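# Carry the tube rack through self-closing doors to the desk

## Task

Move the tube rack from the counter, through the self-closing doors, onto the desk. It must finish upright with each tube seated all the way down in a hole, and both doors must be closed at the end. The task fails if the rack or any tube touches the floor, or if any robot falls over or is left tilted. One or both robots may be used; at the end the gripper must release the rack and the robot must back away from it.

## Robot and tools

Robots: two identical Hello Robot Stretch 3 units, r1 and r2. Each has a two-wheel differential base (0.33 m long, 0.34 m wide, passive omni wheel at the rear), a lift that raises the arm along a mast, and one telescoping arm that reaches out to the robot's RIGHT side. The base cannot strafe, so reaching the gripper forward means driving. Turns on the spot pivot about the point midway between the drive wheels, 0.05 m behind the front edge. With arm retracted and wrist folded, the turning sweep has radius 0.28 m; an unfolded level wrist sticks out past it.

Frames: the base frame has its origin on the floor between the drive wheels, x forward, y left, z up. hand_pose is reported in it, located where the closed fingertips meet; with all wrist joints at zero its x axis is up, y points back along the arm toward the mast, z toward the rear. Odometry frame = base frame at the scene start. Each robot reports in its own frames, so relative positions between robots come only from images, lidar_m, wrist_depth_mm and head_depth_mm.

execute_actions: argument actions is a list holding one action or none (empty = just report state and images). The action is an object keyed by robot name, "r1" and/or "r2"; each robot entry may contain:
- base: exactly one of translate_m (relative straight drive in metres from the current base position, positive forward, -1 to 1) or rotate_rad (relative on-the-spot turn in radians, positive counter-clockwise/left, -3.2 to 3.2).
- joints: absolute targets by name: lift_m 0 to 1.1 (arm height); arm_m 0 to 0.52 (extension); wrist_yaw_rad -1.345 to 4.42 (0 along the arm, positive toward the front, 3.0 folded over the base); wrist_pitch_rad -1.57 to 0.451 (0 level, negative tips fingers down); wrist_roll_rad -2.911 to 2.911 (0 fingers side by side); gripper_m -0.089 to 0.179 (larger is wider; real fingertip gap is about 0.007 m less when nearly shut, 0.025 m less when fully open, zero below 0.007); head_pan_rad -3.953 to 1.73 (0 ahead, positive left, -1.57 along the arm); head_tilt_rad -1.53 to 0.419 (negative down). Done tolerances are about ±0.004 for metres, ±0.02 for yaw/roll/head, ±0.05 for pitch.
- contact_limits: {"arm_m": effort %} from 1 to 100; the arm motion stops (contact_stop) near that effort and holds no harder until the next action. Too low stops at once; values above the maximum are clipped.
All motions in one action begin together; each action lasts at most 15 s. Anything omitted may keep pushing toward its previous target. An unknown key or out-of-range number rejects the whole call. cameras: list of names (r1_head_camera, r1_nav_camera, r1_wrist_camera, r2_head_camera, r2_nav_camera, r2_wrist_camera, or "all"); omitted/null means all, [] means none. If a result reports a stop, later motion calls in the same reply are skipped.

wait(seconds 0 to 10): commands nothing, returns state and images. zoom_image(camera, region [x0, y0, x1, y1] in image pixels, top-left origin, at most 504x504): a finer look at that camera's latest full image. finished_scene(scene): ends the current scene by its number, irreversibly, and reports success; the goal must still hold then.

Result lines: base_status and joint_status give how each motion ended: done (for the base, wheels turned the full amount even if slipping), off_target (resting short, maybe still pushing), contact_stop, time_out, torque_fault. After the last three the old target is dropped. Lift or arm contact_stop leaves that joint slack until recommanded; a slack lift can sag under load. on_its_own covers uncommanded parts; its "held at" is a target, not a position. motor_effort is percent of maximum, positive toward higher joint values, peak in brackets; readings carry offsets and noise. base_odometry counts wheel turns; heading -3.142 to 3.142, positive left; turned_by_wheels and turned_by_imu are turns since the previous result; base_tilt in degrees (forward/right positive, a few degrees of fixed bias). lidar_m: 12 distances in metres from the base origin, 30-degree sectors starting dead ahead and going counter-clockwise (4th left, 7th behind, 10th right), scanning a plane 0.17 m up, range 0.15 to 12, "-" for nothing; misses glass and table tops, own body can hide sectors 5, 6, 9, 10. wrist_depth_mm (45 to 1000) and head_depth_mm (280 to 4000, sideways image) are 7x7 median depth grids from top-left, "-" if invalid. Camera calibration lines give K and T_world_to_cam relative to the carrying robot's base frame.

Speed: the base is fast (0.30 m/s, 1.9 rad/s) only when stowed: lift_m under 0.30, arm_m under 0.03, wrist_yaw_rad over 2.54; otherwise 0.10 m/s, 0.63 rad/s.

Gripper: grip by commanding below the object width (lower = tighter); release by going at least 0.02 above the contact value. Readings do not confirm a hold; stall protection may let heavy things slip.

Avoid: robots pressing into each other (fails the run; nothing reports contact); two robots sharing a load while their travel differs (up to 2.5 cm per metre), which can tip one; folding or unfolding the wrist unless lift_m is 0.32 to 0.95, pitch -0.4 and roll near 0 (once folded, lift may go down to 0.25); wrist_yaw below -0.4 without pitch at -0.5 or lower; arm pushing on rigid things with the gripper above about 0.45 m, repeated pushes, or driving while gripping something fixed, all of which can tip the robot; long hard wrist loads that trigger a 10 s torque fault; drops, slams and floor contact by the rack or tubes. If tipping or snagged, reverse the last move in small steps, free the gripper, and drop lift_m to about 0.2. Loose objects may occasionally get nudged.

Each tool is called after "Call:" as a command line: name --argument value for each argument, lists and objects as JSON in quotes; but a table of rows of numbers goes row by row, as --pt "numbers of a row", without its own name.

## Session

Call:
execute_actions --actions '[]'

Scene clock: 0.00 s.
r1.base_odometry: x=+0.000 y=+0.000 heading=+0.000 (m, m, rad; r1's odometry frame)
r1.turned_by_wheels: +0.000 (rad since the last result)
r1.turned_by_imu: +0.000 (rad since the last result)
r1.base_tilt: forward=+0.8 right=-1.4 (deg)
r1.lidar_m: 2.63 1.75 1.77 1.26 1.20 1.11 0.80 0.76 0.78 1.04 1.94 1.99
r1.head_depth_mm: 2225 2347 2384 2409 2416 2483 2183 / 2248 2602 2638 2694 2733 2791 2191 / 2207 2939 3019 3099 3104 3000 2206 / 2201 3251 3515 3550 3680 3195 2238 / 2181 3330 - - - 3235 2229 / 2157 3269 - - 3448 3273 2257 / 2156 3231 3818 3815 3300 3223 2285
r1.base_status: not commanded
r1.joint_positions: lift_m=+0.562 arm_m=-0.001 wrist_yaw_rad=+2.800 wrist_pitch_rad=-0.499 wrist_roll_rad=+0.001 gripper_m=+0.037 head_pan_rad=+0.017 head_tilt_rad=+0.014
r1.joint_status: not commanded
r1.motor_effort: left_wheel=+0 right_wheel=+1 lift_m=+28 arm_m=-1 wrist_yaw_rad=+0 wrist_pitch_rad=+5 wrist_roll_rad=+0 gripper_m=+1 head_pan_rad=+0 head_tilt_rad=+2 (%)
r1.hand_pose: x=+0.0503 y=+0.0571 z=+0.5569 quat_wxyz=(+0.289, +0.705, +0.055, +0.645) (m; r1's base frame)
r1.wrist_depth_mm: 993 - - - - - - / - - - - - - - / - - - - - - - / - - - - - - - / 882 895 923 903 884 884 900 / 755 - - 767 765 779 799 / 671 672 680 692 679 675 686
r2.base_odometry: x=+0.000 y=+0.000 heading=+0.000 (m, m, rad; r2's odometry frame)
r2.turned_by_wheels: +0.000 (rad since the last result)
r2.turned_by_imu: +0.000 (rad since the last result)
r2.base_tilt: forward=+0.9 right=-1.7 (deg)
r2.lidar_m: 1.52 1.46 1.33 1.34 1.64 1.85 2.66 1.99 1.80 1.82 1.66 1.50
r2.head_depth_mm: 1691 2030 2009 1998 1958 1375 1360 / 1702 2098 2096 2085 2056 1444 1426 / 1714 2211 2208 2182 2167 1495 1490 / 1731 2323 2327 2305 2285 2259 2207 / 1733 2387 2417 2411 2407 2366 2279 / 1745 2128 2145 2153 2174 2192 2128 / 1719 1825 1845 1835 1843 1850 1861
r2.base_status: not commanded
r2.joint_positions: lift_m=+0.325 arm_m=+0.002 wrist_yaw_rad=+3.096 wrist_pitch_rad=-0.335 wrist_roll_rad=+0.007 gripper_m=+0.037 head_pan_rad=-0.006 head_tilt_rad=+0.014
r2.joint_status: not commanded
r2.motor_effort: left_wheel=+0 right_wheel=+0 lift_m=+35 arm_m=+1 wrist_yaw_rad=+0 wrist_pitch_rad=+5 wrist_roll_rad=+0 gripper_m=+0 head_pan_rad=+0 head_tilt_rad=+1 (%)
r2.hand_pose: x=-0.0107 y=+0.0867 z=+0.3563 quat_wxyz=(+0.134, +0.702, +0.102, +0.692) (m; r2's base frame)
r2.wrist_depth_mm: - - - - - - - / - - - - - - - / - - - - - - - / 986 983 - 962 987 954 965 / 761 773 - 752 796 737 747 / 619 621 - 615 - 616 608 / 528 524 - 539 518 514 520
pictures: r1_head_camera (sideways: a quarter turn clockwise sets it upright), r1_nav_camera (sideways: a quarter turn counterclockwise sets it upright), r1_wrist_camera, r2_head_camera (sideways: a quarter turn clockwise sets it upright), r2_nav_camera (sideways: a quarter turn counterclockwise sets it upright), r2_wrist_camera
Images, in order (width x height): r1_head_camera 896x504, r1_nav_camera 672x504, r1_wrist_camera 644x364, r2_head_camera 896x504, r2_nav_camera 672x504, r2_wrist_camera 644x364.

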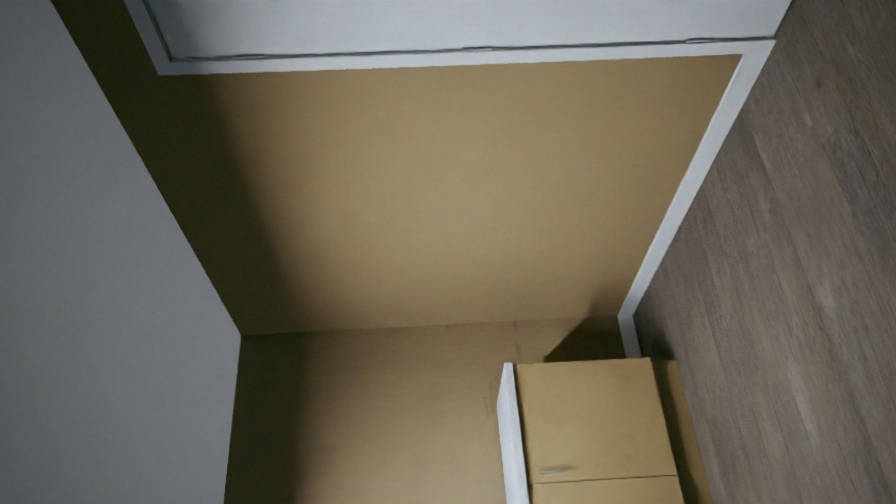

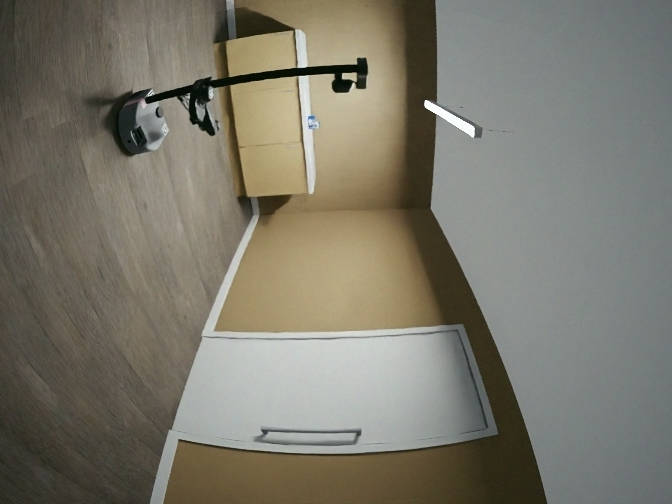

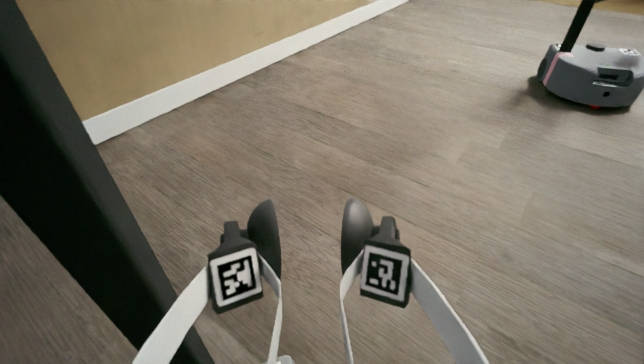

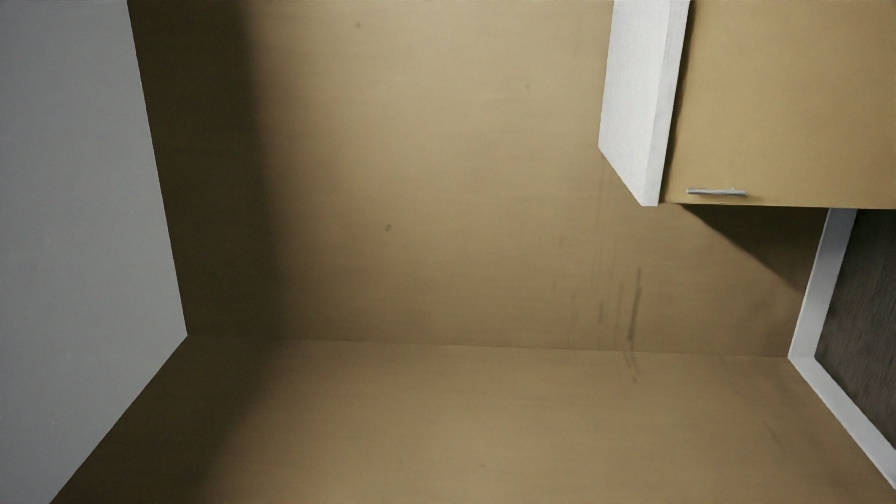

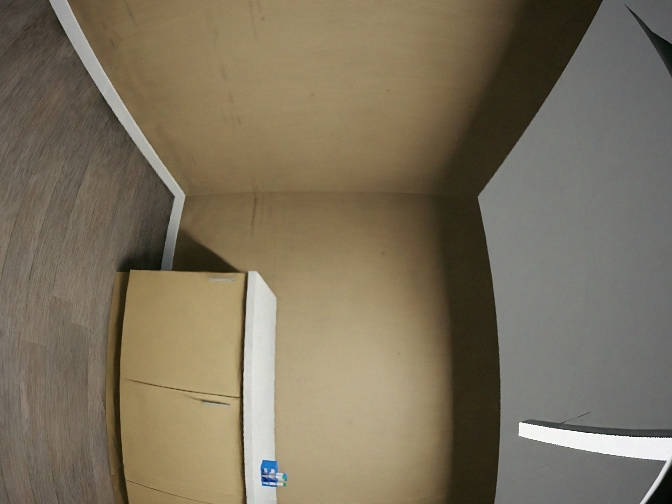

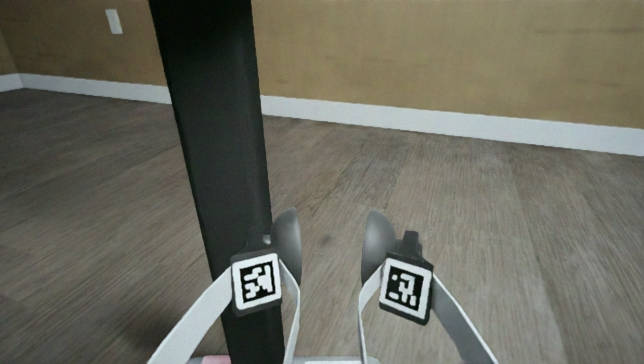

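Call:
execute_actions --actions '[{"r2":{"joints":{"head_pan_rad":-1.0,"head_tilt_rad":-0.3}},"r1":{"joints":{"head_pan_rad":-0.9,"head_tilt_rad":-0.2}}}]' --cameras '["r1_head_camera","r2_head_camera","r1_nav_camera","r2_nav_camera"]'

Scene clock: 5.87 s.
r1.base_odometry: x=+0.000 y=+0.000 heading=+0.000 (m, m, rad; r1's odometry frame)
r1.turned_by_wheels: +0.000 (rad since the last result)
r1.turned_by_imu: -0.001 (rad since the last result)
r1.base_tilt: forward=+0.9 right=-1.6 (deg)
r1.lidar_m: 2.64 1.76 1.77 1.26 1.20 1.12 0.80 0.76 0.78 1.04 1.94 2.00
r1.head_depth_mm: 1662 1732 1804 1903 1981 2043 1641 / 1682 1742 1833 1911 2010 2060 1649 / 1702 1760 1839 1930 2021 2069 1661 / 1711 1784 1866 1954 2049 2108 1674 / 1729 1792 1885 1976 2062 2115 1685 / 1742 1816 1888 1990 2088 2154 1698 / 1754 1827 1908 2002 2103 2169 1704
r1.base_status: not commanded
r1.joint_positions: lift_m=+0.562 arm_m=-0.001 wrist_yaw_rad=+2.800 wrist_pitch_rad=-0.499 wrist_roll_rad=+0.001 gripper_m=+0.037 head_pan_rad=-0.893 head_tilt_rad=-0.197
r1.joint_status: all done
r1.motor_effort: left_wheel=+0(0) right_wheel=+0(0) lift_m=+28(29) arm_m=-1(1) wrist_yaw_rad=+0(0) wrist_pitch_rad=+5(5) wrist_roll_rad=+0(0) gripper_m=+0(0) head_pan_rad=-5(56) head_tilt_rad=-2(29) (%)
r1.hand_pose: x=+0.0503 y=+0.0571 z=+0.5569 quat_wxyz=(+0.289, +0.705, +0.055, +0.645) (m; r1's base frame)
r1.wrist_depth_mm: - - - - - - - / - - - - - - - / - - - - - - - / - - - - - - - / 899 920 917 887 932 854 863 / 780 - - 769 772 774 774 / 686 681 677 674 687 674 686
r2.base_odometry: x=+0.000 y=+0.000 heading=+0.000 (m, m, rad; r2's odometry frame)
r2.turned_by_wheels: +0.000 (rad since the last result)
r2.turned_by_imu: +0.000 (rad since the last result)
r2.base_tilt: forward=+1.0 right=-1.6 (deg)
r2.lidar_m: 1.51 1.46 1.33 1.33 1.64 1.85 2.65 1.99 1.80 1.82 1.66 1.50
r2.head_depth_mm: 2019 2098 2157 2235 2318 2010 1534 / 2282 2380 2452 2534 2556 2002 1521 / 2368 2494 2613 2043 2187 1982 1530 / 2204 2314 2448 1882 1958 1984 1521 / 2053 2169 2279 1731 1814 1891 1525 / 1943 2032 2149 1640 1673 1790 1517 / 1839 1920 2017 1542 1568 1660 1508
r2.base_status: not commanded
r2.joint_positions: lift_m=+0.325 arm_m=+0.002 wrist_yaw_rad=+3.096 wrist_pitch_rad=-0.335 wrist_roll_rad=+0.007 gripper_m=+0.037 head_pan_rad=-0.993 head_tilt_rad=-0.296
r2.joint_status: all done
r2.motor_effort: left_wheel=+0(0) right_wheel=+0(0) lift_m=+34(34) arm_m=+0(0) wrist_yaw_rad=+1(0) wrist_pitch_rad=+5(5) wrist_roll_rad=+0(0) gripper_m=+0(0) head_pan_rad=-3(29) head_tilt_rad=-2(18) (%)
r2.hand_pose: x=-0.0107 y=+0.0867 z=+0.3563 quat_wxyz=(+0.134, +0.702, +0.102, +0.692) (m; r2's base frame)
r2.wrist_depth_mm: - - - - - - - / - - - - - - - / - - - - - - - / 987 985 - 972 968 959 970 / 758 766 - 747 787 751 743 / 619 617 - 616 - 614 612 / 526 524 - 536 519 515 514
pictures: r1_head_camera (sideways: a quarter turn clockwise sets it upright), r1_nav_camera (sideways: a quarter turn counterclockwise sets it upright), r2_head_camera (sideways: a quarter turn clockwise sets it upright), r2_nav_camera (sideways: a quarter turn counterclockwise sets it upright)
camera_calibration (this result's frames):
r1_head_camera: T_world_to_cam=[[-0.118569, 0.196083, -0.973392, 1.28892], [0.776761, 0.628978, 0.0320859, -0.0458369], [0.618534, -0.752289, -0.226887, 0.25076], [0, 0, 0, 1]] pos_world=[0.033326, -0.0352602, 1.31299]
r1_nav_camera: T_world_to_cam=[[0.101127, -0.213482, 0.971699, -1.22074], [-0.803842, -0.593012, -0.0466273, 0.112937], [0.586184, -0.776377, -0.231575, 0.253741], [0, 0, 0, 1]] pos_world=[0.0654939, 0.00336607, 1.25022]
r2_head_camera: T_world_to_cam=[[-0.153581, 0.188886, -0.969915, 1.28305], [0.80197, 0.597269, -0.0106728, 0.0143389], [0.577285, -0.779482, -0.24321, 0.273933], [0, 0, 0, 1]] pos_world=[0.0274155, -0.0373882, 1.31123]
r2_nav_camera: T_world_to_cam=[[0.160719, -0.230568, 0.959692, -1.21307], [-0.839682, -0.542984, 0.0101677, 0.0495505], [0.518752, -0.80747, -0.280871, 0.321816], [0, 0, 0, 1]] pos_world=[0.0696261, 0.0070674, 1.25405]
Images, in order (width x height): r1_head_camera 896x504, r1_nav_camera 672x504, r2_head_camera 896x504, r2_nav_camera 672x504.

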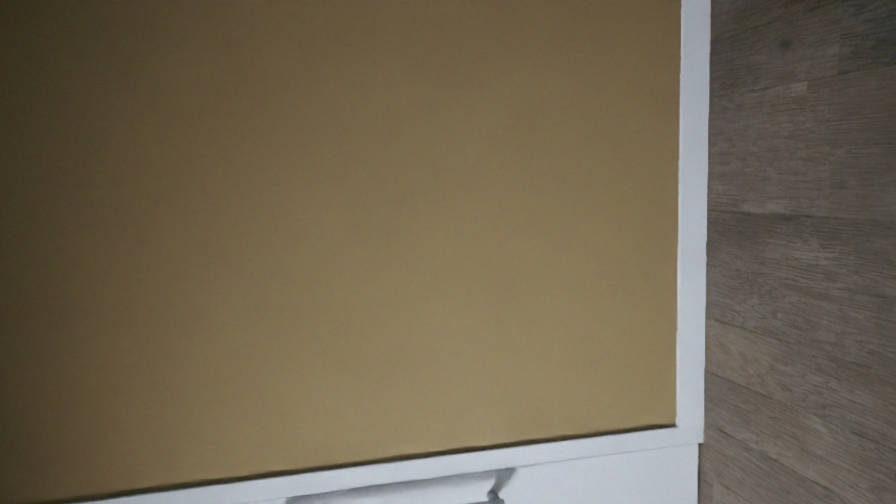

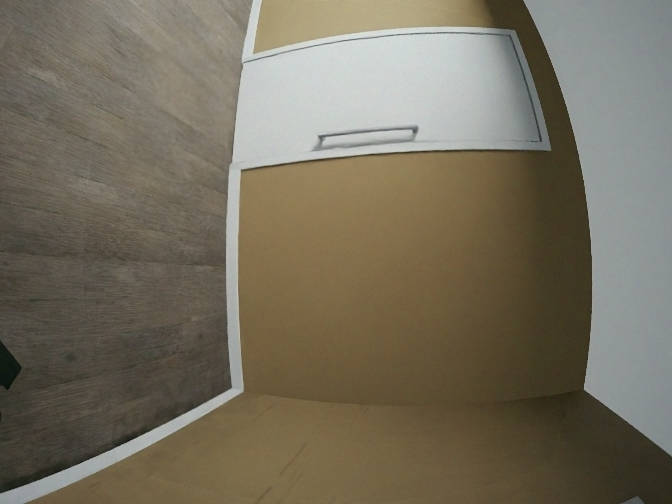

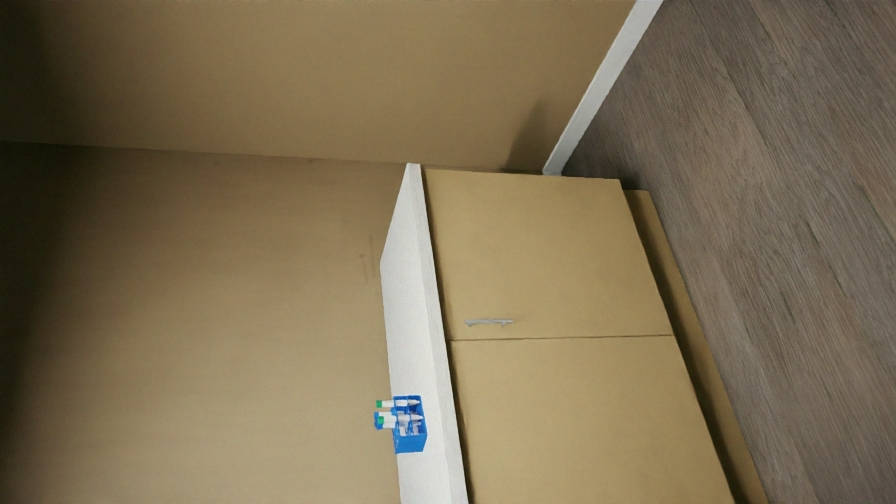

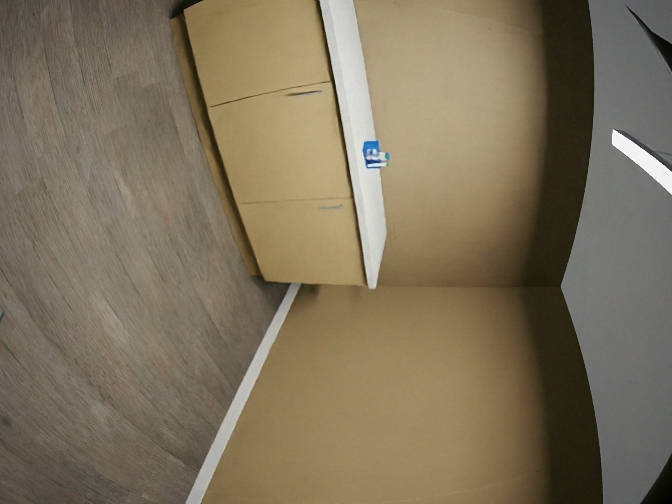

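Call:
execute_actions --actions '[{"r2":{"base":{"rotate_rad":-0.75},"joints":{"lift_m":0.28,"head_pan_rad":0}}}]' --cameras '[]'

Call:
execute_actions --actions '[{"r2":{"base":{"translate_m":1.0}}}]' --cameras '[]'

Call:
execute_actions --actions '[{"r2":{"base":{"rotate_rad":1.8},"joints":{"head_pan_rad":-1.57,"head_tilt_rad":-0.5}}}]' --cameras '["r2_head_camera","r2_nav_camera"]'

Scene clock: 29.77 s.
r1.base_odometry: x=+0.000 y=+0.000 heading=+0.000 (m, m, rad; r1's odometry frame)
r1.turned_by_wheels: +0.000 (rad since the last result)
r1.turned_by_imu: -0.001 (rad since the last result)
r1.base_tilt: forward=+0.8 right=-1.7 (deg)
r1.lidar_m: 2.64 1.86 1.77 1.26 1.20 1.11 0.79 0.76 0.78 1.04 1.94 1.99
r1.head_depth_mm: 1658 1734 1816 1908 1994 2035 1642 / 1680 1754 1831 1912 2014 2077 1650 / 1696 1762 1856 1933 2023 2094 1664 / 1713 1777 1862 1946 2051 2088 1671 / 1724 1796 1877 1957 2075 2132 1689 / 1737 1822 1891 2004 2091 2159 1694 / 1760 1831 1922 2007 2104 2168 1708
r1.base_status: not commanded
r1.joint_positions: lift_m=+0.562 arm_m=-0.001 wrist_yaw_rad=+2.800 wrist_pitch_rad=-0.499 wrist_roll_rad=+0.001 gripper_m=+0.037 head_pan_rad=-0.893 head_tilt_rad=-0.197
r1.joint_status: not commanded
r1.motor_effort: left_wheel=+0(0) right_wheel=+1(0) lift_m=+28(28) arm_m=-2(1) wrist_yaw_rad=+0(0) wrist_pitch_rad=+4(5) wrist_roll_rad=+0(0) gripper_m=+0(0) head_pan_rad=-5(4) head_tilt_rad=-2(2) (%)
r1.hand_pose: x=+0.0503 y=+0.0571 z=+0.5569 quat_wxyz=(+0.289, +0.705, +0.055, +0.645) (m; r1's base frame)
r1.wrist_depth_mm: - - - - - - - / - - - - - - - / - - - - - - - / - - - - - - - / 882 896 904 890 918 881 882 / 763 - - 775 761 760 784 / 695 673 679 680 665 704 678
r2.base_odometry: x=+0.000 y=+0.000 heading=-0.750 (m, m, rad; r2's odometry frame)
r2.turned_by_wheels: -0.750 (rad since the last result)
r2.turned_by_imu: -0.738 (rad since the last result)
r2.base_tilt: forward=+1.0 right=-1.6 (deg)
r2.lidar_m: 1.52 1.50 1.66 1.34 1.33 1.45 1.87 1.85 2.28 1.83 1.80 1.90
r2.head_depth_mm: 2189 2320 2454 1909 2024 2000 1532 / 2093 2227 2362 1807 1906 1988 1528 / 2026 2124 2272 1736 1833 1904 1521 / 1953 2062 2184 1654 1732 1818 1518 / 1892 1988 2095 1620 1655 1749 1514 / 1834 1918 2016 1556 1582 1704 1513 / 1773 1853 1949 1486 1524 1614 1512
r2.base_status: done
r2.joint_positions: lift_m=+0.281 arm_m=+0.002 wrist_yaw_rad=+3.096 wrist_pitch_rad=-0.335 wrist_roll_rad=+0.007 gripper_m=+0.037 head_pan_rad=-0.007 head_tilt_rad=-0.297
r2.joint_status: all done
r2.motor_effort: left_wheel=+2(6) right_wheel=-3(8) lift_m=+20(27) arm_m=+0(1) wrist_yaw_rad=+0(1) wrist_pitch_rad=+5(6) wrist_roll_rad=+0(0) gripper_m=+0(0) head_pan_rad=+2(33) head_tilt_rad=-1(2) (%)
r2.hand_pose: x=-0.0107 y=+0.0866 z=+0.3121 quat_wxyz=(+0.134, +0.702, +0.102, +0.692) (m; r2's base frame)
r2.wrist_depth_mm: - - - - - - - / - - - - - - - / - - - - - - - / 905 901 - 877 876 869 883 / 686 690 - 677 716 680 682 / 565 564 - 557 - 556 555 / 476 489 - - 469 471 463
pictures: none
No camera images: the call's "cameras" was empty. Leave "cameras" out to get every camera's image.

Scene clock: 34.87 s.
r1.base_odometry: x=+0.000 y=+0.000 heading=+0.000 (m, m, rad; r1's odometry frame)
r1.turned_by_wheels: +0.000 (rad since the last result)
r1.turned_by_imu: -0.001 (rad since the last result)
r1.base_tilt: forward=+0.8 right=-1.5 (deg)
r1.lidar_m: 2.64 2.79 1.77 1.26 1.20 1.12 0.80 0.76 0.78 1.04 1.94 1.99
r1.head_depth_mm: 1665 1735 1815 1892 1986 2035 1647 / 1675 1740 1828 1911 2005 2063 1651 / 1691 1762 1842 1938 2031 2070 1667 / 1713 1791 1853 1954 2045 2099 1667 / 1730 1794 1880 1972 2066 2123 1682 / 1736 1810 1905 1996 2087 2147 1694 / 1755 1836 1920 2006 2124 2170 1708
r1.base_status: not commanded
r1.joint_positions: lift_m=+0.562 arm_m=-0.001 wrist_yaw_rad=+2.800 wrist_pitch_rad=-0.499 wrist_roll_rad=+0.001 gripper_m=+0.037 head_pan_rad=-0.893 head_tilt_rad=-0.197
r1.joint_status: not commanded
r1.motor_effort: left_wheel=+0(0) right_wheel=+0(0) lift_m=+29(29) arm_m=-1(1) wrist_yaw_rad=+0(0) wrist_pitch_rad=+5(5) wrist_roll_rad=+0(0) gripper_m=+0(0) head_pan_rad=-4(5) head_tilt_rad=-2(2) (%)
r1.hand_pose: x=+0.0503 y=+0.0571 z=+0.5569 quat_wxyz=(+0.289, +0.705, +0.055, +0.645) (m; r1's base frame)
r1.wrist_depth_mm: - - - - - - - / - - - - - - - / - - - - - - - / - - - - - - - / 880 901 917 871 896 909 908 / 756 - - 753 774 769 779 / 677 669 676 677 695 687 673
r2.base_odometry: x=+0.732 y=-0.681 heading=-0.750 (m, m, rad; r2's odometry frame)
r2.turned_by_wheels: +0.000 (rad since the last result)
r2.turned_by_imu: +0.005 (rad since the last result)
r2.base_tilt: forward=+1.1 right=-1.7 (deg)
r2.lidar_m: 0.59 0.59 0.64 0.97 1.70 1.85 2.81 3.54 1.80 1.46 1.44 0.74
r2.head_depth_mm: 1198 1272 1353 1401 857 789 858 / 1149 1220 1295 1350 853 740 810 / 1118 1175 1243 1294 852 712 766 / 1073 1134 1195 1245 804 681 727 / 1040 1094 1152 1206 781 649 692 / 1005 1056 1109 1160 777 625 661 / 973 1020 1072 1123 839 609 630
r2.base_status: done
r2.joint_positions: lift_m=+0.280 arm_m=+0.002 wrist_yaw_rad=+3.096 wrist_pitch_rad=-0.335 wrist_roll_rad=+0.007 gripper_m=+0.037 head_pan_rad=-0.007 head_tilt_rad=-0.297
r2.joint_status: not commanded
r2.motor_effort: left_wheel=+1(9) right_wheel=-2(6) lift_m=+20(20) arm_m=+0(1) wrist_yaw_rad=+0(1) wrist_pitch_rad=+5(5) wrist_roll_rad=+0(0) gripper_m=+0(0) head_pan_rad=+3(3) head_tilt_rad=-1(2) (%)
r2.hand_pose: x=-0.0107 y=+0.0866 z=+0.3121 quat_wxyz=(+0.134, +0.702, +0.102, +0.692) (m; r2's base frame)
r2.wrist_depth_mm: - - - - 897 650 511 / - - - - 943 670 529 / - - - - - 701 536 / 904 888 - 901 881 783 566 / 694 686 - 683 710 675 618 / 568 557 - 563 - 549 555 / 474 491 - - 468 466 469
pictures: none
No camera images: the call's "cameras" was empty. Leave "cameras" out to get every camera's image.

Scene clock: 37.23 s.
r1.base_odometry: x=+0.000 y=+0.000 heading=+0.000 (m, m, rad; r1's odometry frame)
r1.turned_by_wheels: +0.000 (rad since the last result)
r1.turned_by_imu: -0.001 (rad since the last result)
r1.base_tilt: forward=+0.8 right=-1.5 (deg)
r1.lidar_m: 2.64 2.71 1.77 1.26 1.20 1.11 0.79 0.76 0.78 1.04 1.94 1.99
r1.head_depth_mm: 1660 1739 1808 1897 1984 2044 1644 / 1674 1744 1813 1903 2002 2070 1653 / 1693 1763 1835 1937 2029 2082 1668 / 1707 1774 1855 1948 2047 2107 1675 / 1730 1794 1881 1965 2064 2143 1686 / 1745 1819 1912 1989 2103 2155 1693 / 1747 1833 1925 1998 2095 2180 1703
r1.base_status: not commanded
r1.joint_positions: lift_m=+0.562 arm_m=-0.001 wrist_yaw_rad=+2.800 wrist_pitch_rad=-0.499 wrist_roll_rad=+0.001 gripper_m=+0.037 head_pan_rad=-0.893 head_tilt_rad=-0.197
r1.joint_status: not commanded
r1.motor_effort: left_wheel=+0(0) right_wheel=+0(0) lift_m=+29(28) arm_m=-2(2) wrist_yaw_rad=+0(0) wrist_pitch_rad=+4(4) wrist_roll_rad=+0(0) gripper_m=+0(0) head_pan_rad=-5(5) head_tilt_rad=-2(2) (%)
r1.hand_pose: x=+0.0503 y=+0.0571 z=+0.5569 quat_wxyz=(+0.289, +0.705, +0.055, +0.645) (m; r1's base frame)
r1.wrist_depth_mm: - - - - - - - / - - - - - - - / - - - - - - - / - - - - - - - / 878 877 904 904 918 888 915 / 763 - - 780 774 779 778 / 681 678 695 681 680 674 675
r2.base_odometry: x=+0.732 y=-0.681 heading=+1.050 (m, m, rad; r2's odometry frame)
r2.turned_by_wheels: +1.800 (rad since the last result)
r2.turned_by_imu: +1.769 (rad since the last result)
r2.base_tilt: forward=+1.0 right=-1.6 (deg)
r2.lidar_m: 1.69 1.71 2.11 2.82 2.43 1.58 1.44 1.01 0.64 0.59 0.59 0.72
r2.head_depth_mm: 1014 1103 1198 861 716 819 950 / 1006 1093 1187 815 708 804 933 / 999 1085 1175 791 698 791 915 / 988 1074 1163 813 697 780 901 / 979 1066 1150 860 692 768 887 / 972 1056 1142 857 682 757 871 / 962 1048 1131 859 671 745 857
r2.base_status: done
r2.joint_positions: lift_m=+0.280 arm_m=+0.002 wrist_yaw_rad=+3.096 wrist_pitch_rad=-0.335 wrist_roll_rad=+0.007 gripper_m=+0.037 head_pan_rad=-1.563 head_tilt_rad=-0.494
r2.joint_status: all done
r2.motor_effort: left_wheel=-1(6) right_wheel=+2(10) lift_m=+20(20) arm_m=+1(1) wrist_yaw_rad=+0(0) wrist_pitch_rad=+5(5) wrist_roll_rad=+0(0) gripper_m=+0(0) head_pan_rad=-3(32) head_tilt_rad=-2(15) (%)
r2.hand_pose: x=-0.0107 y=+0.0866 z=+0.3121 quat_wxyz=(+0.134, +0.702, +0.102, +0.692) (m; r2's base frame)
r2.wrist_depth_mm: - - - - - - - / - - - - - - - / - - - - - - - / 905 891 - 876 880 897 870 / 687 692 - 684 713 676 683 / 562 558 - 558 - 555 553 / 477 490 - - 473 466 467
pictures: r2_head_camera (sideways: a quarter turn clockwise sets it upright), r2_nav_camera (sideways: a quarter turn counterclockwise sets it upright)
camera_calibration (this result's frames):
r2_head_camera: T_world_to_cam=[[-0.0287501, 0.428378, -0.903142, 1.19512], [0.997497, 0.0706811, 0.00177162, -0.00305625], [0.064594, -0.900831, -0.429338, 0.519291], [0, 0, 0, 1]] pos_world=[0.00386521, -0.043951, 1.30232]
r2_nav_camera: T_world_to_cam=[[0.0122337, -0.46454, 0.885468, -1.11529], [-0.999925, -0.00582376, 0.0107597, 0.0497598], [0.000158419, -0.885533, -0.464576, 0.564046], [0, 0, 0, 1]] pos_world=[0.0633108, -0.0183251, 1.24906]
Images, in order (width x height): r2_head_camera 896x504, r2_nav_camera 672x504.

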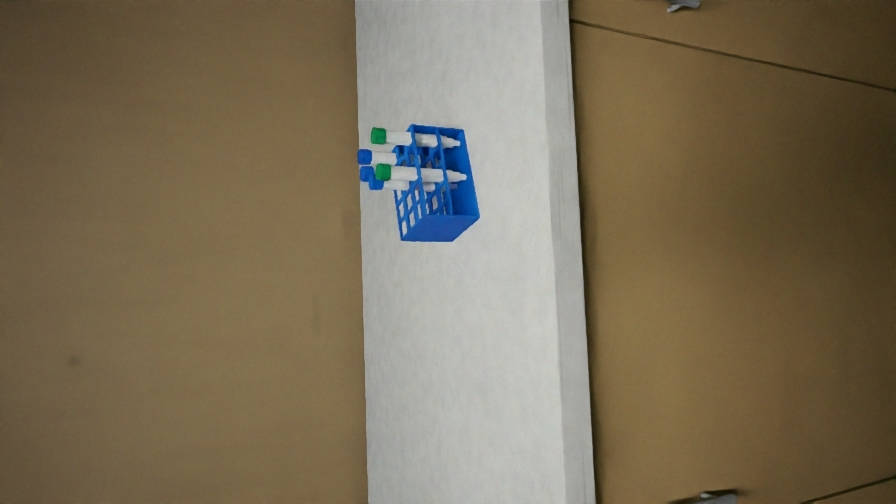

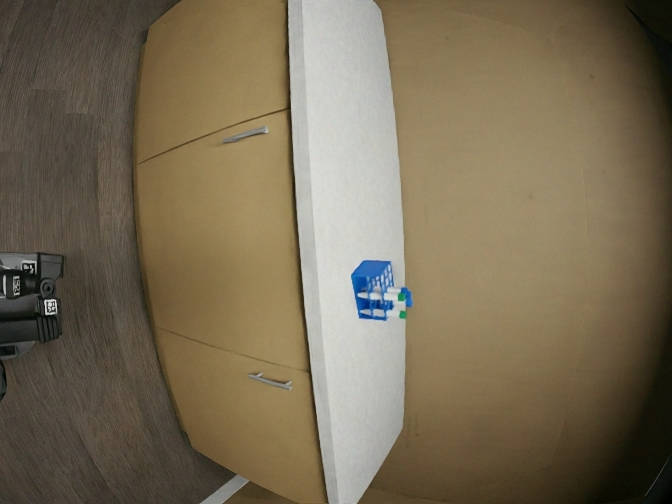

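Call:
execute_actions --actions '[{"r2":{"joints":{"lift_m":0.9,"wrist_pitch_rad":-0.4}}}]' --cameras '[]'

Call:
execute_actions --actions '[{"r2":{"joints":{"wrist_yaw_rad":0.33,"gripper_m":-0.02}}}]' --cameras '[]'

Call:
execute_actions --actions '[{"r2":{"joints":{"lift_m":1.1,"arm_m":0.2,"wrist_pitch_rad":-0.6,"head_tilt_rad":-0.6}}}]' --cameras '["r2_head_camera","r2_wrist_camera"]'

Scene clock: 54.73 s.
r1.base_odometry: x=+0.000 y=+0.000 heading=+0.000 (m, m, rad; r1's odometry frame)
r1.turned_by_wheels: +0.000 (rad since the last result)
r1.turned_by_imu: -0.002 (rad since the last result)
r1.base_tilt: forward=+0.8 right=-1.5 (deg)
r1.lidar_m: 2.64 2.70 1.77 1.26 1.21 1.11 0.80 0.76 0.78 1.04 1.94 2.00
r1.head_depth_mm: 1666 1730 1811 1880 1993 2034 1643 / 1684 1743 1822 1909 2001 2060 1655 / 1694 1759 1851 1931 2029 2084 1662 / 1715 1785 1860 1941 2049 2108 1669 / 1722 1798 1876 1962 2062 2114 1690 / 1742 1808 1896 2003 2088 2147 1700 / 1752 1829 1921 2005 2101 2179 1703
r1.base_status: not commanded
r1.joint_positions: lift_m=+0.562 arm_m=-0.001 wrist_yaw_rad=+2.800 wrist_pitch_rad=-0.499 wrist_roll_rad=+0.001 gripper_m=+0.037 head_pan_rad=-0.893 head_tilt_rad=-0.197
r1.joint_status: not commanded
r1.motor_effort: left_wheel=+0(0) right_wheel=+0(0) lift_m=+28(28) arm_m=-1(2) wrist_yaw_rad=+0(0) wrist_pitch_rad=+5(5) wrist_roll_rad=+0(0) gripper_m=+0(1) head_pan_rad=-4(5) head_tilt_rad=-2(2) (%)
r1.hand_pose: x=+0.0503 y=+0.0571 z=+0.5569 quat_wxyz=(+0.289, +0.705, +0.055, +0.645) (m; r1's base frame)
r1.wrist_depth_mm: - - - - - - - / - - - - - - - / - - - - - - - / - - - - - - - / 878 883 942 886 894 881 897 / 765 - - 768 774 783 778 / 692 675 679 685 672 687 681
r2.base_odometry: x=+0.732 y=-0.681 heading=+1.050 (m, m, rad; r2's odometry frame)
r2.turned_by_wheels: +0.000 (rad since the last result)
r2.turned_by_imu: -0.001 (rad since the last result)
r2.base_tilt: forward=+0.9 right=-1.6 (deg)
r2.lidar_m: 1.69 1.71 2.11 2.81 2.44 1.58 1.45 1.01 0.64 0.59 0.59 0.72
r2.head_depth_mm: 1017 1104 1197 863 714 820 - / 1008 1095 1185 814 706 804 894 / 995 1085 1176 792 699 790 877 / 988 1076 1162 811 697 779 856 / 982 1061 1152 859 691 769 850 / 974 1058 1142 859 681 757 872 / 964 1044 1130 858 672 744 857
r2.base_status: not commanded
r2.joint_positions: lift_m=+0.899 arm_m=+0.002 wrist_yaw_rad=+3.096 wrist_pitch_rad=-0.414 wrist_roll_rad=+0.007 gripper_m=+0.037 head_pan_rad=-1.563 head_tilt_rad=-0.494
r2.joint_status: all done
r2.motor_effort: left_wheel=-1(1) right_wheel=+2(2) lift_m=+48(52) arm_m=-1(0) wrist_yaw_rad=+1(0) wrist_pitch_rad=+5(6) wrist_roll_rad=+0(0) gripper_m=+0(0) head_pan_rad=-2(3) head_tilt_rad=-3(2) (%)
r2.hand_pose: x=-0.0111 y=+0.0775 z=+0.9130 quat_wxyz=(+0.162, +0.697, +0.129, +0.686) (m; r2's base frame)
r2.wrist_depth_mm: - - - - - - - / - - - - - - - / - - - - - - - / - - - - - - - / - - - - - - - / - - - - - - - / - - - - - - -
pictures: none
No camera images: the call's "cameras" was empty. Leave "cameras" out to get every camera's image.

Scene clock: 57.13 s.
r1.base_odometry: x=+0.000 y=+0.000 heading=+0.000 (m, m, rad; r1's odometry frame)
r1.turned_by_wheels: +0.000 (rad since the last result)
r1.turned_by_imu: -0.001 (rad since the last result)
r1.base_tilt: forward=+0.7 right=-1.4 (deg)
r1.lidar_m: 2.63 2.70 1.76 1.26 1.20 1.12 0.79 0.76 0.78 1.04 1.94 1.99
r1.head_depth_mm: 1661 1733 1805 1886 1982 2043 1640 / 1674 1754 1834 1909 1992 2069 1663 / 1687 1766 1845 1934 2032 2091 1664 / 1709 1774 1870 1953 2038 2091 1669 / 1728 1803 1882 1955 2053 2119 1682 / 1740 1812 1895 1987 2090 2161 1699 / 1754 1830 1911 2018 2114 2165 1707
r1.base_status: not commanded
r1.joint_positions: lift_m=+0.562 arm_m=-0.001 wrist_yaw_rad=+2.800 wrist_pitch_rad=-0.499 wrist_roll_rad=+0.001 gripper_m=+0.037 head_pan_rad=-0.893 head_tilt_rad=-0.197
r1.joint_status: not commanded
r1.motor_effort: left_wheel=+0(0) right_wheel=+1(0) lift_m=+28(28) arm_m=-2(1) wrist_yaw_rad=+0(0) wrist_pitch_rad=+5(5) wrist_roll_rad=+0(0) gripper_m=+0(0) head_pan_rad=-4(5) head_tilt_rad=-2(2) (%)
r1.hand_pose: x=+0.0503 y=+0.0571 z=+0.5569 quat_wxyz=(+0.289, +0.705, +0.055, +0.645) (m; r1's base frame)
r1.wrist_depth_mm: - - - - - - - / - - - - - - - / - - - - - - - / - - - - - - - / 869 913 937 905 898 887 907 / 772 - - 764 789 778 756 / 685 671 675 676 680 677 685
r2.base_odometry: x=+0.732 y=-0.681 heading=+1.050 (m, m, rad; r2's odometry frame)
r2.turned_by_wheels: +0.000 (rad since the last result)
r2.turned_by_imu: +0.000 (rad since the last result)
r2.base_tilt: forward=+0.9 right=-1.7 (deg)
r2.lidar_m: 1.70 1.71 2.11 2.81 2.43 1.58 1.44 1.01 0.64 0.59 0.59 0.72
r2.head_depth_mm: 1015 1102 1200 861 715 818 - / 1005 1095 1185 813 706 804 894 / 999 1083 1175 791 698 776 - / 991 1075 1164 813 697 750 - / 983 1064 1151 859 690 757 886 / 970 1060 1143 859 682 757 872 / 966 1047 1131 858 673 744 856
r2.base_status: not commanded
r2.joint_positions: lift_m=+0.899 arm_m=+0.002 wrist_yaw_rad=+0.333 wrist_pitch_rad=-0.414 wrist_roll_rad=+0.007 gripper_m=-0.020 head_pan_rad=-1.563 head_tilt_rad=-0.494
r2.joint_status: all done
r2.motor_effort: left_wheel=-2(1) right_wheel=+2(2) lift_m=+48(48) arm_m=-1(0) wrist_yaw_rad=-2(3) wrist_pitch_rad=+5(4) wrist_roll_rad=+0(0) gripper_m=-8(82) head_pan_rad=-3(1) head_tilt_rad=-2(3) (%)
r2.hand_pose: x=+0.0519 y=-0.3598 z=+0.9130 quat_wxyz=(+0.704, +0.258, -0.661, -0.030) (m; r2's base frame)
r2.wrist_depth_mm: - 907 874 844 726 417 713 / 457 452 447 451 441 430 431 / 466 431 381 352 337 319 306 / 529 484 445 414 391 365 342 / 611 555 500 456 422 399 373 / 727 650 579 - 467 445 411 / 912 778 674 616 559 498 456
pictures: none
No camera images: the call's "cameras" was empty. Leave "cameras" out to get every camera's image.

Scene clock: 59.83 s.
r1.base_odometry: x=+0.000 y=+0.000 heading=+0.000 (m, m, rad; r1's odometry frame)
r1.turned_by_wheels: +0.000 (rad since the last result)
r1.turned_by_imu: -0.001 (rad since the last result)
r1.base_tilt: forward=+0.9 right=-1.4 (deg)
r1.lidar_m: 2.64 2.70 1.77 1.25 1.20 1.12 0.80 0.76 0.78 1.04 1.94 1.99
r1.head_depth_mm: 1668 1726 1810 1890 1987 2025 1650 / 1678 1754 1826 1908 2001 2051 1653 / 1699 1755 1846 1929 2019 2078 1672 / 1710 1781 1860 1959 2051 2102 1675 / 1729 1783 1887 1969 2077 2127 1679 / 1743 1824 1894 1993 2070 2152 1690 / 1756 1831 1905 2012 2099 2161 1708
r1.base_status: not commanded
r1.joint_positions: lift_m=+0.562 arm_m=-0.001 wrist_yaw_rad=+2.800 wrist_pitch_rad=-0.499 wrist_roll_rad=+0.001 gripper_m=+0.037 head_pan_rad=-0.893 head_tilt_rad=-0.197
r1.joint_status: not commanded
r1.motor_effort: left_wheel=+0(0) right_wheel=+0(0) lift_m=+28(28) arm_m=-2(2) wrist_yaw_rad=+0(0) wrist_pitch_rad=+5(5) wrist_roll_rad=+0(0) gripper_m=+0(0) head_pan_rad=-4(5) head_tilt_rad=-2(2) (%)
r1.hand_pose: x=+0.0503 y=+0.0571 z=+0.5569 quat_wxyz=(+0.289, +0.705, +0.055, +0.645) (m; r1's base frame)
r1.wrist_depth_mm: 988 - - - - - - / - - - - - - - / - - - - - - - / - - - - - - - / 879 906 904 926 908 885 869 / 761 - - 770 760 769 804 / 684 672 676 687 693 684 675
r2.base_odometry: x=+0.732 y=-0.681 heading=+1.050 (m, m, rad; r2's odometry frame)
r2.turned_by_wheels: +0.000 (rad since the last result)
r2.turned_by_imu: +0.000 (rad since the last result)
r2.base_tilt: forward=+1.0 right=-1.5 (deg)
r2.lidar_m: 1.70 1.70 2.11 2.81 2.43 1.58 1.44 1.01 0.64 0.59 0.59 0.72
r2.head_depth_mm: - - 1056 713 783 935 1172 / - - 959 714 772 918 1150 / 979 - - 715 762 901 1150 / 986 1090 1138 715 751 887 1083 / 980 1080 1061 716 741 870 1059 / 971 1070 1062 716 729 855 1039 / 962 1060 1063 716 717 842 1018
r2.base_status: not commanded
r2.joint_positions: lift_m=+1.098 arm_m=+0.200 wrist_yaw_rad=+0.331 wrist_pitch_rad=-0.612 wrist_roll_rad=+0.007 gripper_m=-0.020 head_pan_rad=-1.563 head_tilt_rad=-0.592
r2.joint_status: all done
joint sent to its limit — the command would take r2.lift_m past its upper limit, so that joint was sent only as far as its limit.
r2.motor_effort: left_wheel=-2(1) right_wheel=+2(2) lift_m=+48(51) arm_m=+2(4) wrist_yaw_rad=+0(3) wrist_pitch_rad=+4(4) wrist_roll_rad=+0(0) gripper_m=-8(8) head_pan_rad=-2(1) head_tilt_rad=-3(11) (%)
r2.hand_pose: x=+0.0422 y=-0.5300 z=+1.0697 quat_wxyz=(+0.698, +0.321, -0.632, -0.100) (m; r2's base frame)
r2.wrist_depth_mm: 856 813 759 734 698 658 624 / 655 655 644 644 630 622 624 / 529 521 518 512 424 348 499 / 440 438 434 429 401 395 421 / 377 374 371 382 367 365 362 / 483 350 334 - 326 322 317 / 779 588 477 410 301 290 284
pictures: r2_head_camera (sideways: a quarter turn clockwise sets it upright), r2_wrist_camera
camera_calibration (this result's frames):
r2_head_camera: T_world_to_cam=[[-0.0293451, 0.514966, -0.856708, 1.13455], [0.997512, 0.0700549, 0.00794178, -0.0110886], [0.0641064, -0.854343, -0.51574, 0.63172], [0, 0, 0, 1]] pos_world=[0.00385734, -0.0437741, 1.29787]
r2_wrist_camera: T_world_to_cam=[[-0.931102, -0.363544, -0.0297415, -0.117155], [-0.238188, 0.667741, -0.705258, 1.149], [0.276252, -0.649583, -0.708326, 0.561326], [0, 0, 0, 1]] pos_world=[0.00952687, -0.445194, 1.20446]
Images, in order (width x height): r2_head_camera 896x504, r2_wrist_camera 644x364.

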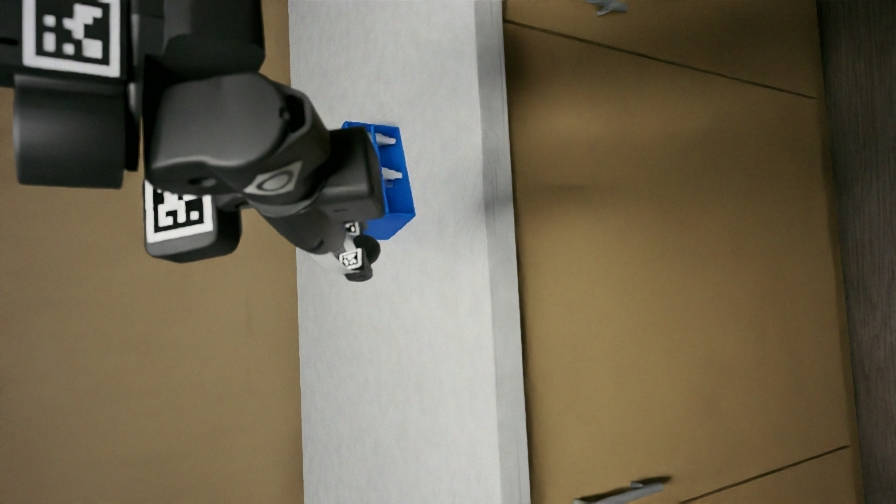

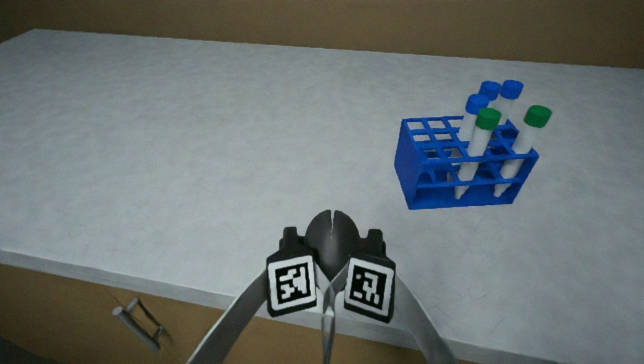

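Call:
zoom_image --camera "r2_wrist_camera" --region '[370, 60, 570, 220]'

Region (370, 60, 570, 220) of r2_wrist_camera's 644x364 image, scaled by 2.520; it fills the top 403 rows of this view, and the rest is white.

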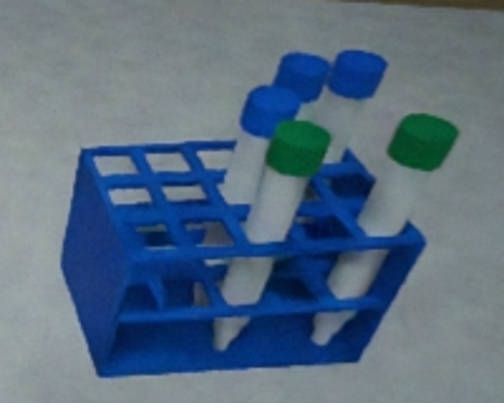

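Call:
execute_actions --actions '[{"r2":{"base":{"translate_m":-0.125},"joints":{"arm_m":0.12,"wrist_pitch_rad":0,"gripper_m":0.179,"lift_m":0.86}}}]' --cameras '["r2_head_camera","r2_wrist_camera"]'

Scene clock: 72.30 s.
r1.base_odometry: x=+0.000 y=+0.000 heading=+0.000 (m, m, rad; r1's odometry frame)
r1.turned_by_wheels: +0.000 (rad since the last result)
r1.turned_by_imu: -0.001 (rad since the last result)
r1.base_tilt: forward=+0.7 right=-1.5 (deg)
r1.lidar_m: 2.63 2.71 1.77 1.26 1.20 1.11 0.80 0.76 0.78 1.04 1.94 1.99
r1.head_depth_mm: 1670 1735 1796 1892 1982 2039 1644 / 1673 1756 1831 1912 1988 2062 1661 / 1684 1767 1840 1921 2018 2086 1656 / 1709 1775 1860 1942 2038 2111 1676 / 1720 1792 1888 1971 2073 2133 1686 / 1736 1818 1903 1990 2105 2141 1693 / 1750 1833 1905 1989 2115 2173 1700
r1.base_status: not commanded
r1.joint_positions: lift_m=+0.562 arm_m=-0.001 wrist_yaw_rad=+2.800 wrist_pitch_rad=-0.499 wrist_roll_rad=+0.001 gripper_m=+0.037 head_pan_rad=-0.893 head_tilt_rad=-0.197
r1.joint_status: not commanded
r1.motor_effort: left_wheel=+0(0) right_wheel=+1(1) lift_m=+28(28) arm_m=-1(1) wrist_yaw_rad=+0(0) wrist_pitch_rad=+5(5) wrist_roll_rad=+0(0) gripper_m=+0(0) head_pan_rad=-5(5) head_tilt_rad=-2(2) (%)
r1.hand_pose: x=+0.0503 y=+0.0571 z=+0.5569 quat_wxyz=(+0.289, +0.705, +0.055, +0.645) (m; r1's base frame)
r1.wrist_depth_mm: - - - - - - - / - - - - - - - / - - - - - - - / - - - - - - - / 876 884 910 896 899 894 902 / 762 - - 772 779 774 772 / 705 678 673 686 684 679 702
r2.base_odometry: x=+0.670 y=-0.790 heading=+1.050 (m, m, rad; r2's odometry frame)
r2.turned_by_wheels: +0.000 (rad since the last result)
r2.turned_by_imu: -0.001 (rad since the last result)
r2.base_tilt: forward=+1.0 right=-1.7 (deg)
r2.lidar_m: 1.82 1.83 2.26 2.81 2.25 1.45 1.32 1.33 0.67 0.61 0.61 0.75
r2.head_depth_mm: 1025 1137 1057 745 772 - 1170 / 1021 1129 1057 734 - - 1171 / 1011 1118 1058 749 - - 1172 / 1001 1111 805 716 758 931 1149 / 995 1098 1060 716 779 903 1146 / 988 1088 1059 734 757 889 1077 / 979 1079 1060 715 745 874 1055
r2.base_status: done
r2.joint_positions: lift_m=+0.861 arm_m=+0.120 wrist_yaw_rad=+0.331 wrist_pitch_rad=-0.024 wrist_roll_rad=+0.007 gripper_m=+0.179 head_pan_rad=-1.563 head_tilt_rad=-0.592
r2.joint_status: all done
r2.motor_effort: left_wheel=-1(4) right_wheel=+2(3) lift_m=+20(41) arm_m=-3(2) wrist_yaw_rad=-1(1) wrist_pitch_rad=+8(9) wrist_roll_rad=+0(0) gripper_m=+1(84) head_pan_rad=-5(1) head_tilt_rad=-3(3) (%)
r2.hand_pose: x=+0.0617 y=-0.5070 z=+0.9689 quat_wxyz=(+0.697, +0.126, -0.698, +0.107) (m; r2's base frame)
r2.wrist_depth_mm: 996 911 866 802 771 736 701 / - 950 882 854 794 754 705 / - - 918 873 799 764 729 / 648 652 668 576 423 685 714 / 356 379 366 366 369 371 379 / 316 284 274 260 252 255 275 / 354 331 307 281 247 230 -
pictures: r2_head_camera (sideways: a quarter turn clockwise sets it upright), r2_wrist_camera
camera_calibration (this result's frames):
r2_head_camera: T_world_to_cam=[[-0.0293452, 0.514969, -0.856706, 1.13455], [0.997512, 0.0700549, 0.00794202, -0.0110889], [0.0641063, -0.854341, -0.515744, 0.631725], [0, 0, 0, 1]] pos_world=[0.00385734, -0.0437741, 1.29787]
r2_wrist_camera: T_world_to_cam=[[-0.927806, -0.373059, -0.00195989, -0.12555], [-0.0726376, 0.185799, -0.979899, 1.07868], [0.365924, -0.909014, -0.199484, -0.130572], [0, 0, 0, 1]] pos_world=[0.00964617, -0.365948, 1.03071]
Images, in order (width x height): r2_head_camera 896x504, r2_wrist_camera 644x364.

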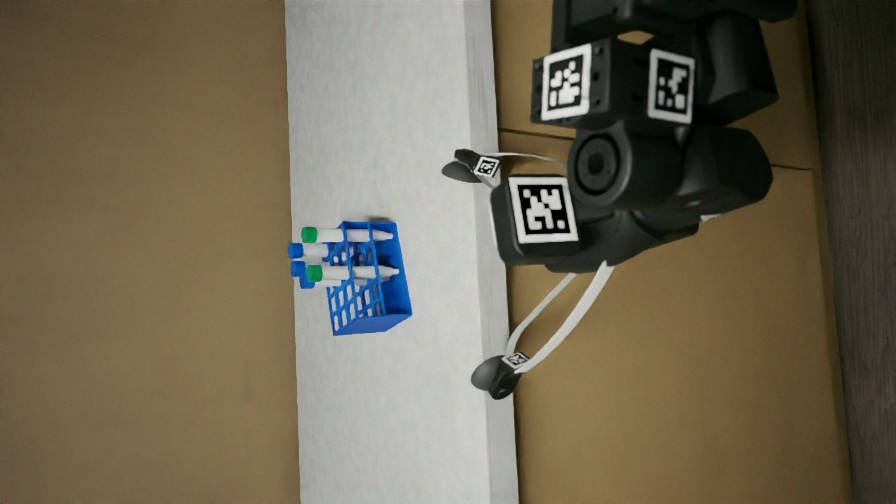

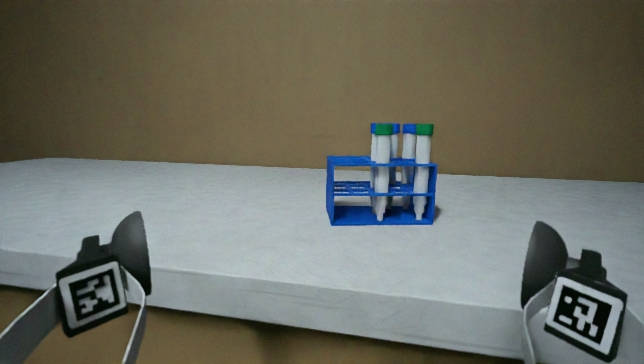

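Call:
execute_actions --actions '[{"r2":{"base":{"translate_m":-0.06},"joints":{"arm_m":0.15,"lift_m":0.83}}}]' --cameras '["r2_head_camera","r2_wrist_camera"]'

Scene clock: 76.57 s.
r1.base_odometry: x=+0.000 y=+0.000 heading=+0.000 (m, m, rad; r1's odometry frame)
r1.turned_by_wheels: +0.000 (rad since the last result)
r1.turned_by_imu: -0.001 (rad since the last result)
r1.base_tilt: forward=+0.8 right=-1.5 (deg)
r1.lidar_m: 2.64 2.71 1.76 1.26 1.21 1.12 0.80 0.76 0.78 1.04 1.93 1.99
r1.head_depth_mm: 1669 1745 1814 1897 1994 2038 1655 / 1680 1750 1839 1900 2013 2068 1654 / 1700 1774 1848 1931 2029 2090 1662 / 1705 1786 1865 1949 2044 2097 1673 / 1732 1798 1882 1964 2087 2129 1683 / 1739 1825 1908 1988 2085 2148 1706 / 1757 1832 1912 2001 2102 2186 1705
r1.base_status: not commanded
r1.joint_positions: lift_m=+0.562 arm_m=-0.001 wrist_yaw_rad=+2.800 wrist_pitch_rad=-0.499 wrist_roll_rad=+0.001 gripper_m=+0.037 head_pan_rad=-0.893 head_tilt_rad=-0.197
r1.joint_status: not commanded
r1.motor_effort: left_wheel=+0(0) right_wheel=+1(1) lift_m=+27(28) arm_m=-1(1) wrist_yaw_rad=+0(0) wrist_pitch_rad=+5(5) wrist_roll_rad=+0(0) gripper_m=+0(0) head_pan_rad=-4(5) head_tilt_rad=-2(2) (%)
r1.hand_pose: x=+0.0503 y=+0.0571 z=+0.5569 quat_wxyz=(+0.289, +0.705, +0.055, +0.645) (m; r1's base frame)
r1.wrist_depth_mm: 986 - - - - - - / - - - - - - - / - - - - - - - / - - - - - - - / 878 905 912 894 910 876 872 / 776 - - 777 777 775 751 / 681 679 675 675 679 692 668
r2.base_odometry: x=+0.640 y=-0.842 heading=+1.050 (m, m, rad; r2's odometry frame)
r2.turned_by_wheels: +0.000 (rad since the last result)
r2.turned_by_imu: -0.001 (rad since the last result)
r2.base_tilt: forward=+1.1 right=-1.6 (deg)
r2.lidar_m: 1.88 1.89 2.33 2.83 2.15 1.38 1.26 1.27 0.68 0.61 0.62 0.76
r2.head_depth_mm: 1037 1145 1057 750 790 - 1196 / 1027 1134 1056 748 - - 1174 / 1020 1126 1056 749 - - 1168 / 1014 1121 1059 726 778 948 1147 / 1002 1107 853 720 784 917 1147 / 994 1096 1060 715 771 905 1148 / 987 1089 1062 717 760 888 1070
r2.base_status: done
r2.joint_positions: lift_m=+0.831 arm_m=+0.150 wrist_yaw_rad=+0.331 wrist_pitch_rad=-0.024 wrist_roll_rad=+0.007 gripper_m=+0.179 head_pan_rad=-1.563 head_tilt_rad=-0.592
r2.joint_status: all done
r2.motor_effort: left_wheel=-1(4) right_wheel=+2(4) lift_m=+19(23) arm_m=+2(3) wrist_yaw_rad=+0(1) wrist_pitch_rad=+8(8) wrist_roll_rad=+0(0) gripper_m=+0(0) head_pan_rad=-2(2) head_tilt_rad=-3(3) (%)
r2.hand_pose: x=+0.0617 y=-0.5364 z=+0.9391 quat_wxyz=(+0.696, +0.126, -0.698, +0.108) (m; r2's base frame)
r2.wrist_depth_mm: 983 903 855 794 754 704 675 / - 928 872 819 770 725 707 / - 948 897 431 787 746 718 / 492 497 509 428 518 534 543 / 285 289 276 279 281 286 289 / 320 263 249 231 219 208 210 / 326 302 283 264 245 230 -
pictures: r2_head_camera (sideways: a quarter turn clockwise sets it upright), r2_wrist_camera
camera_calibration (this result's frames):
r2_head_camera: T_world_to_cam=[[-0.0293451, 0.514969, -0.856706, 1.13455], [0.997512, 0.0700548, 0.00794202, -0.0110889], [0.0641062, -0.854341, -0.515744, 0.631725], [0, 0, 0, 1]] pos_world=[0.00385733, -0.0437741, 1.29787]
r2_wrist_camera: T_world_to_cam=[[-0.927805, -0.373061, -0.0019288, -0.136622], [-0.0724432, 0.185234, -0.980021, 1.05471], [0.365964, -0.909128, -0.198887, -0.163928], [0, 0, 0, 1]] pos_world=[0.00963996, -0.395369, 1.00077]
Images, in order (width x height): r2_head_camera 896x504, r2_wrist_camera 644x364.

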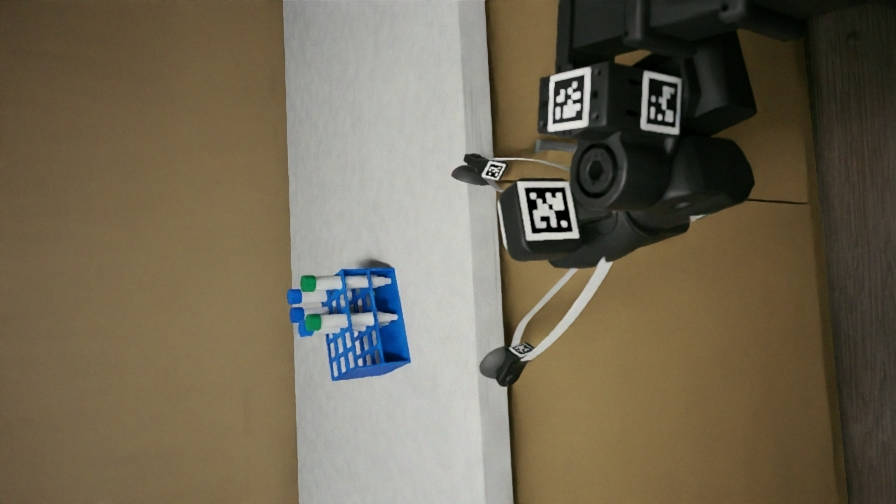

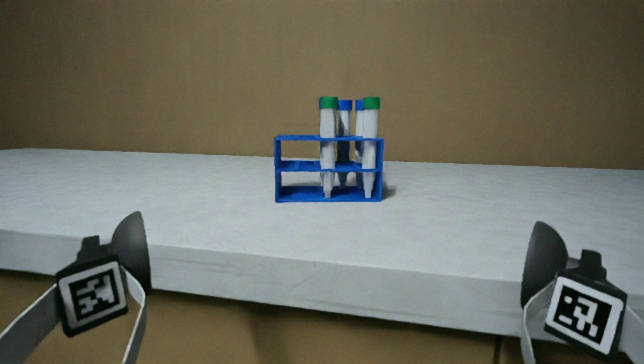

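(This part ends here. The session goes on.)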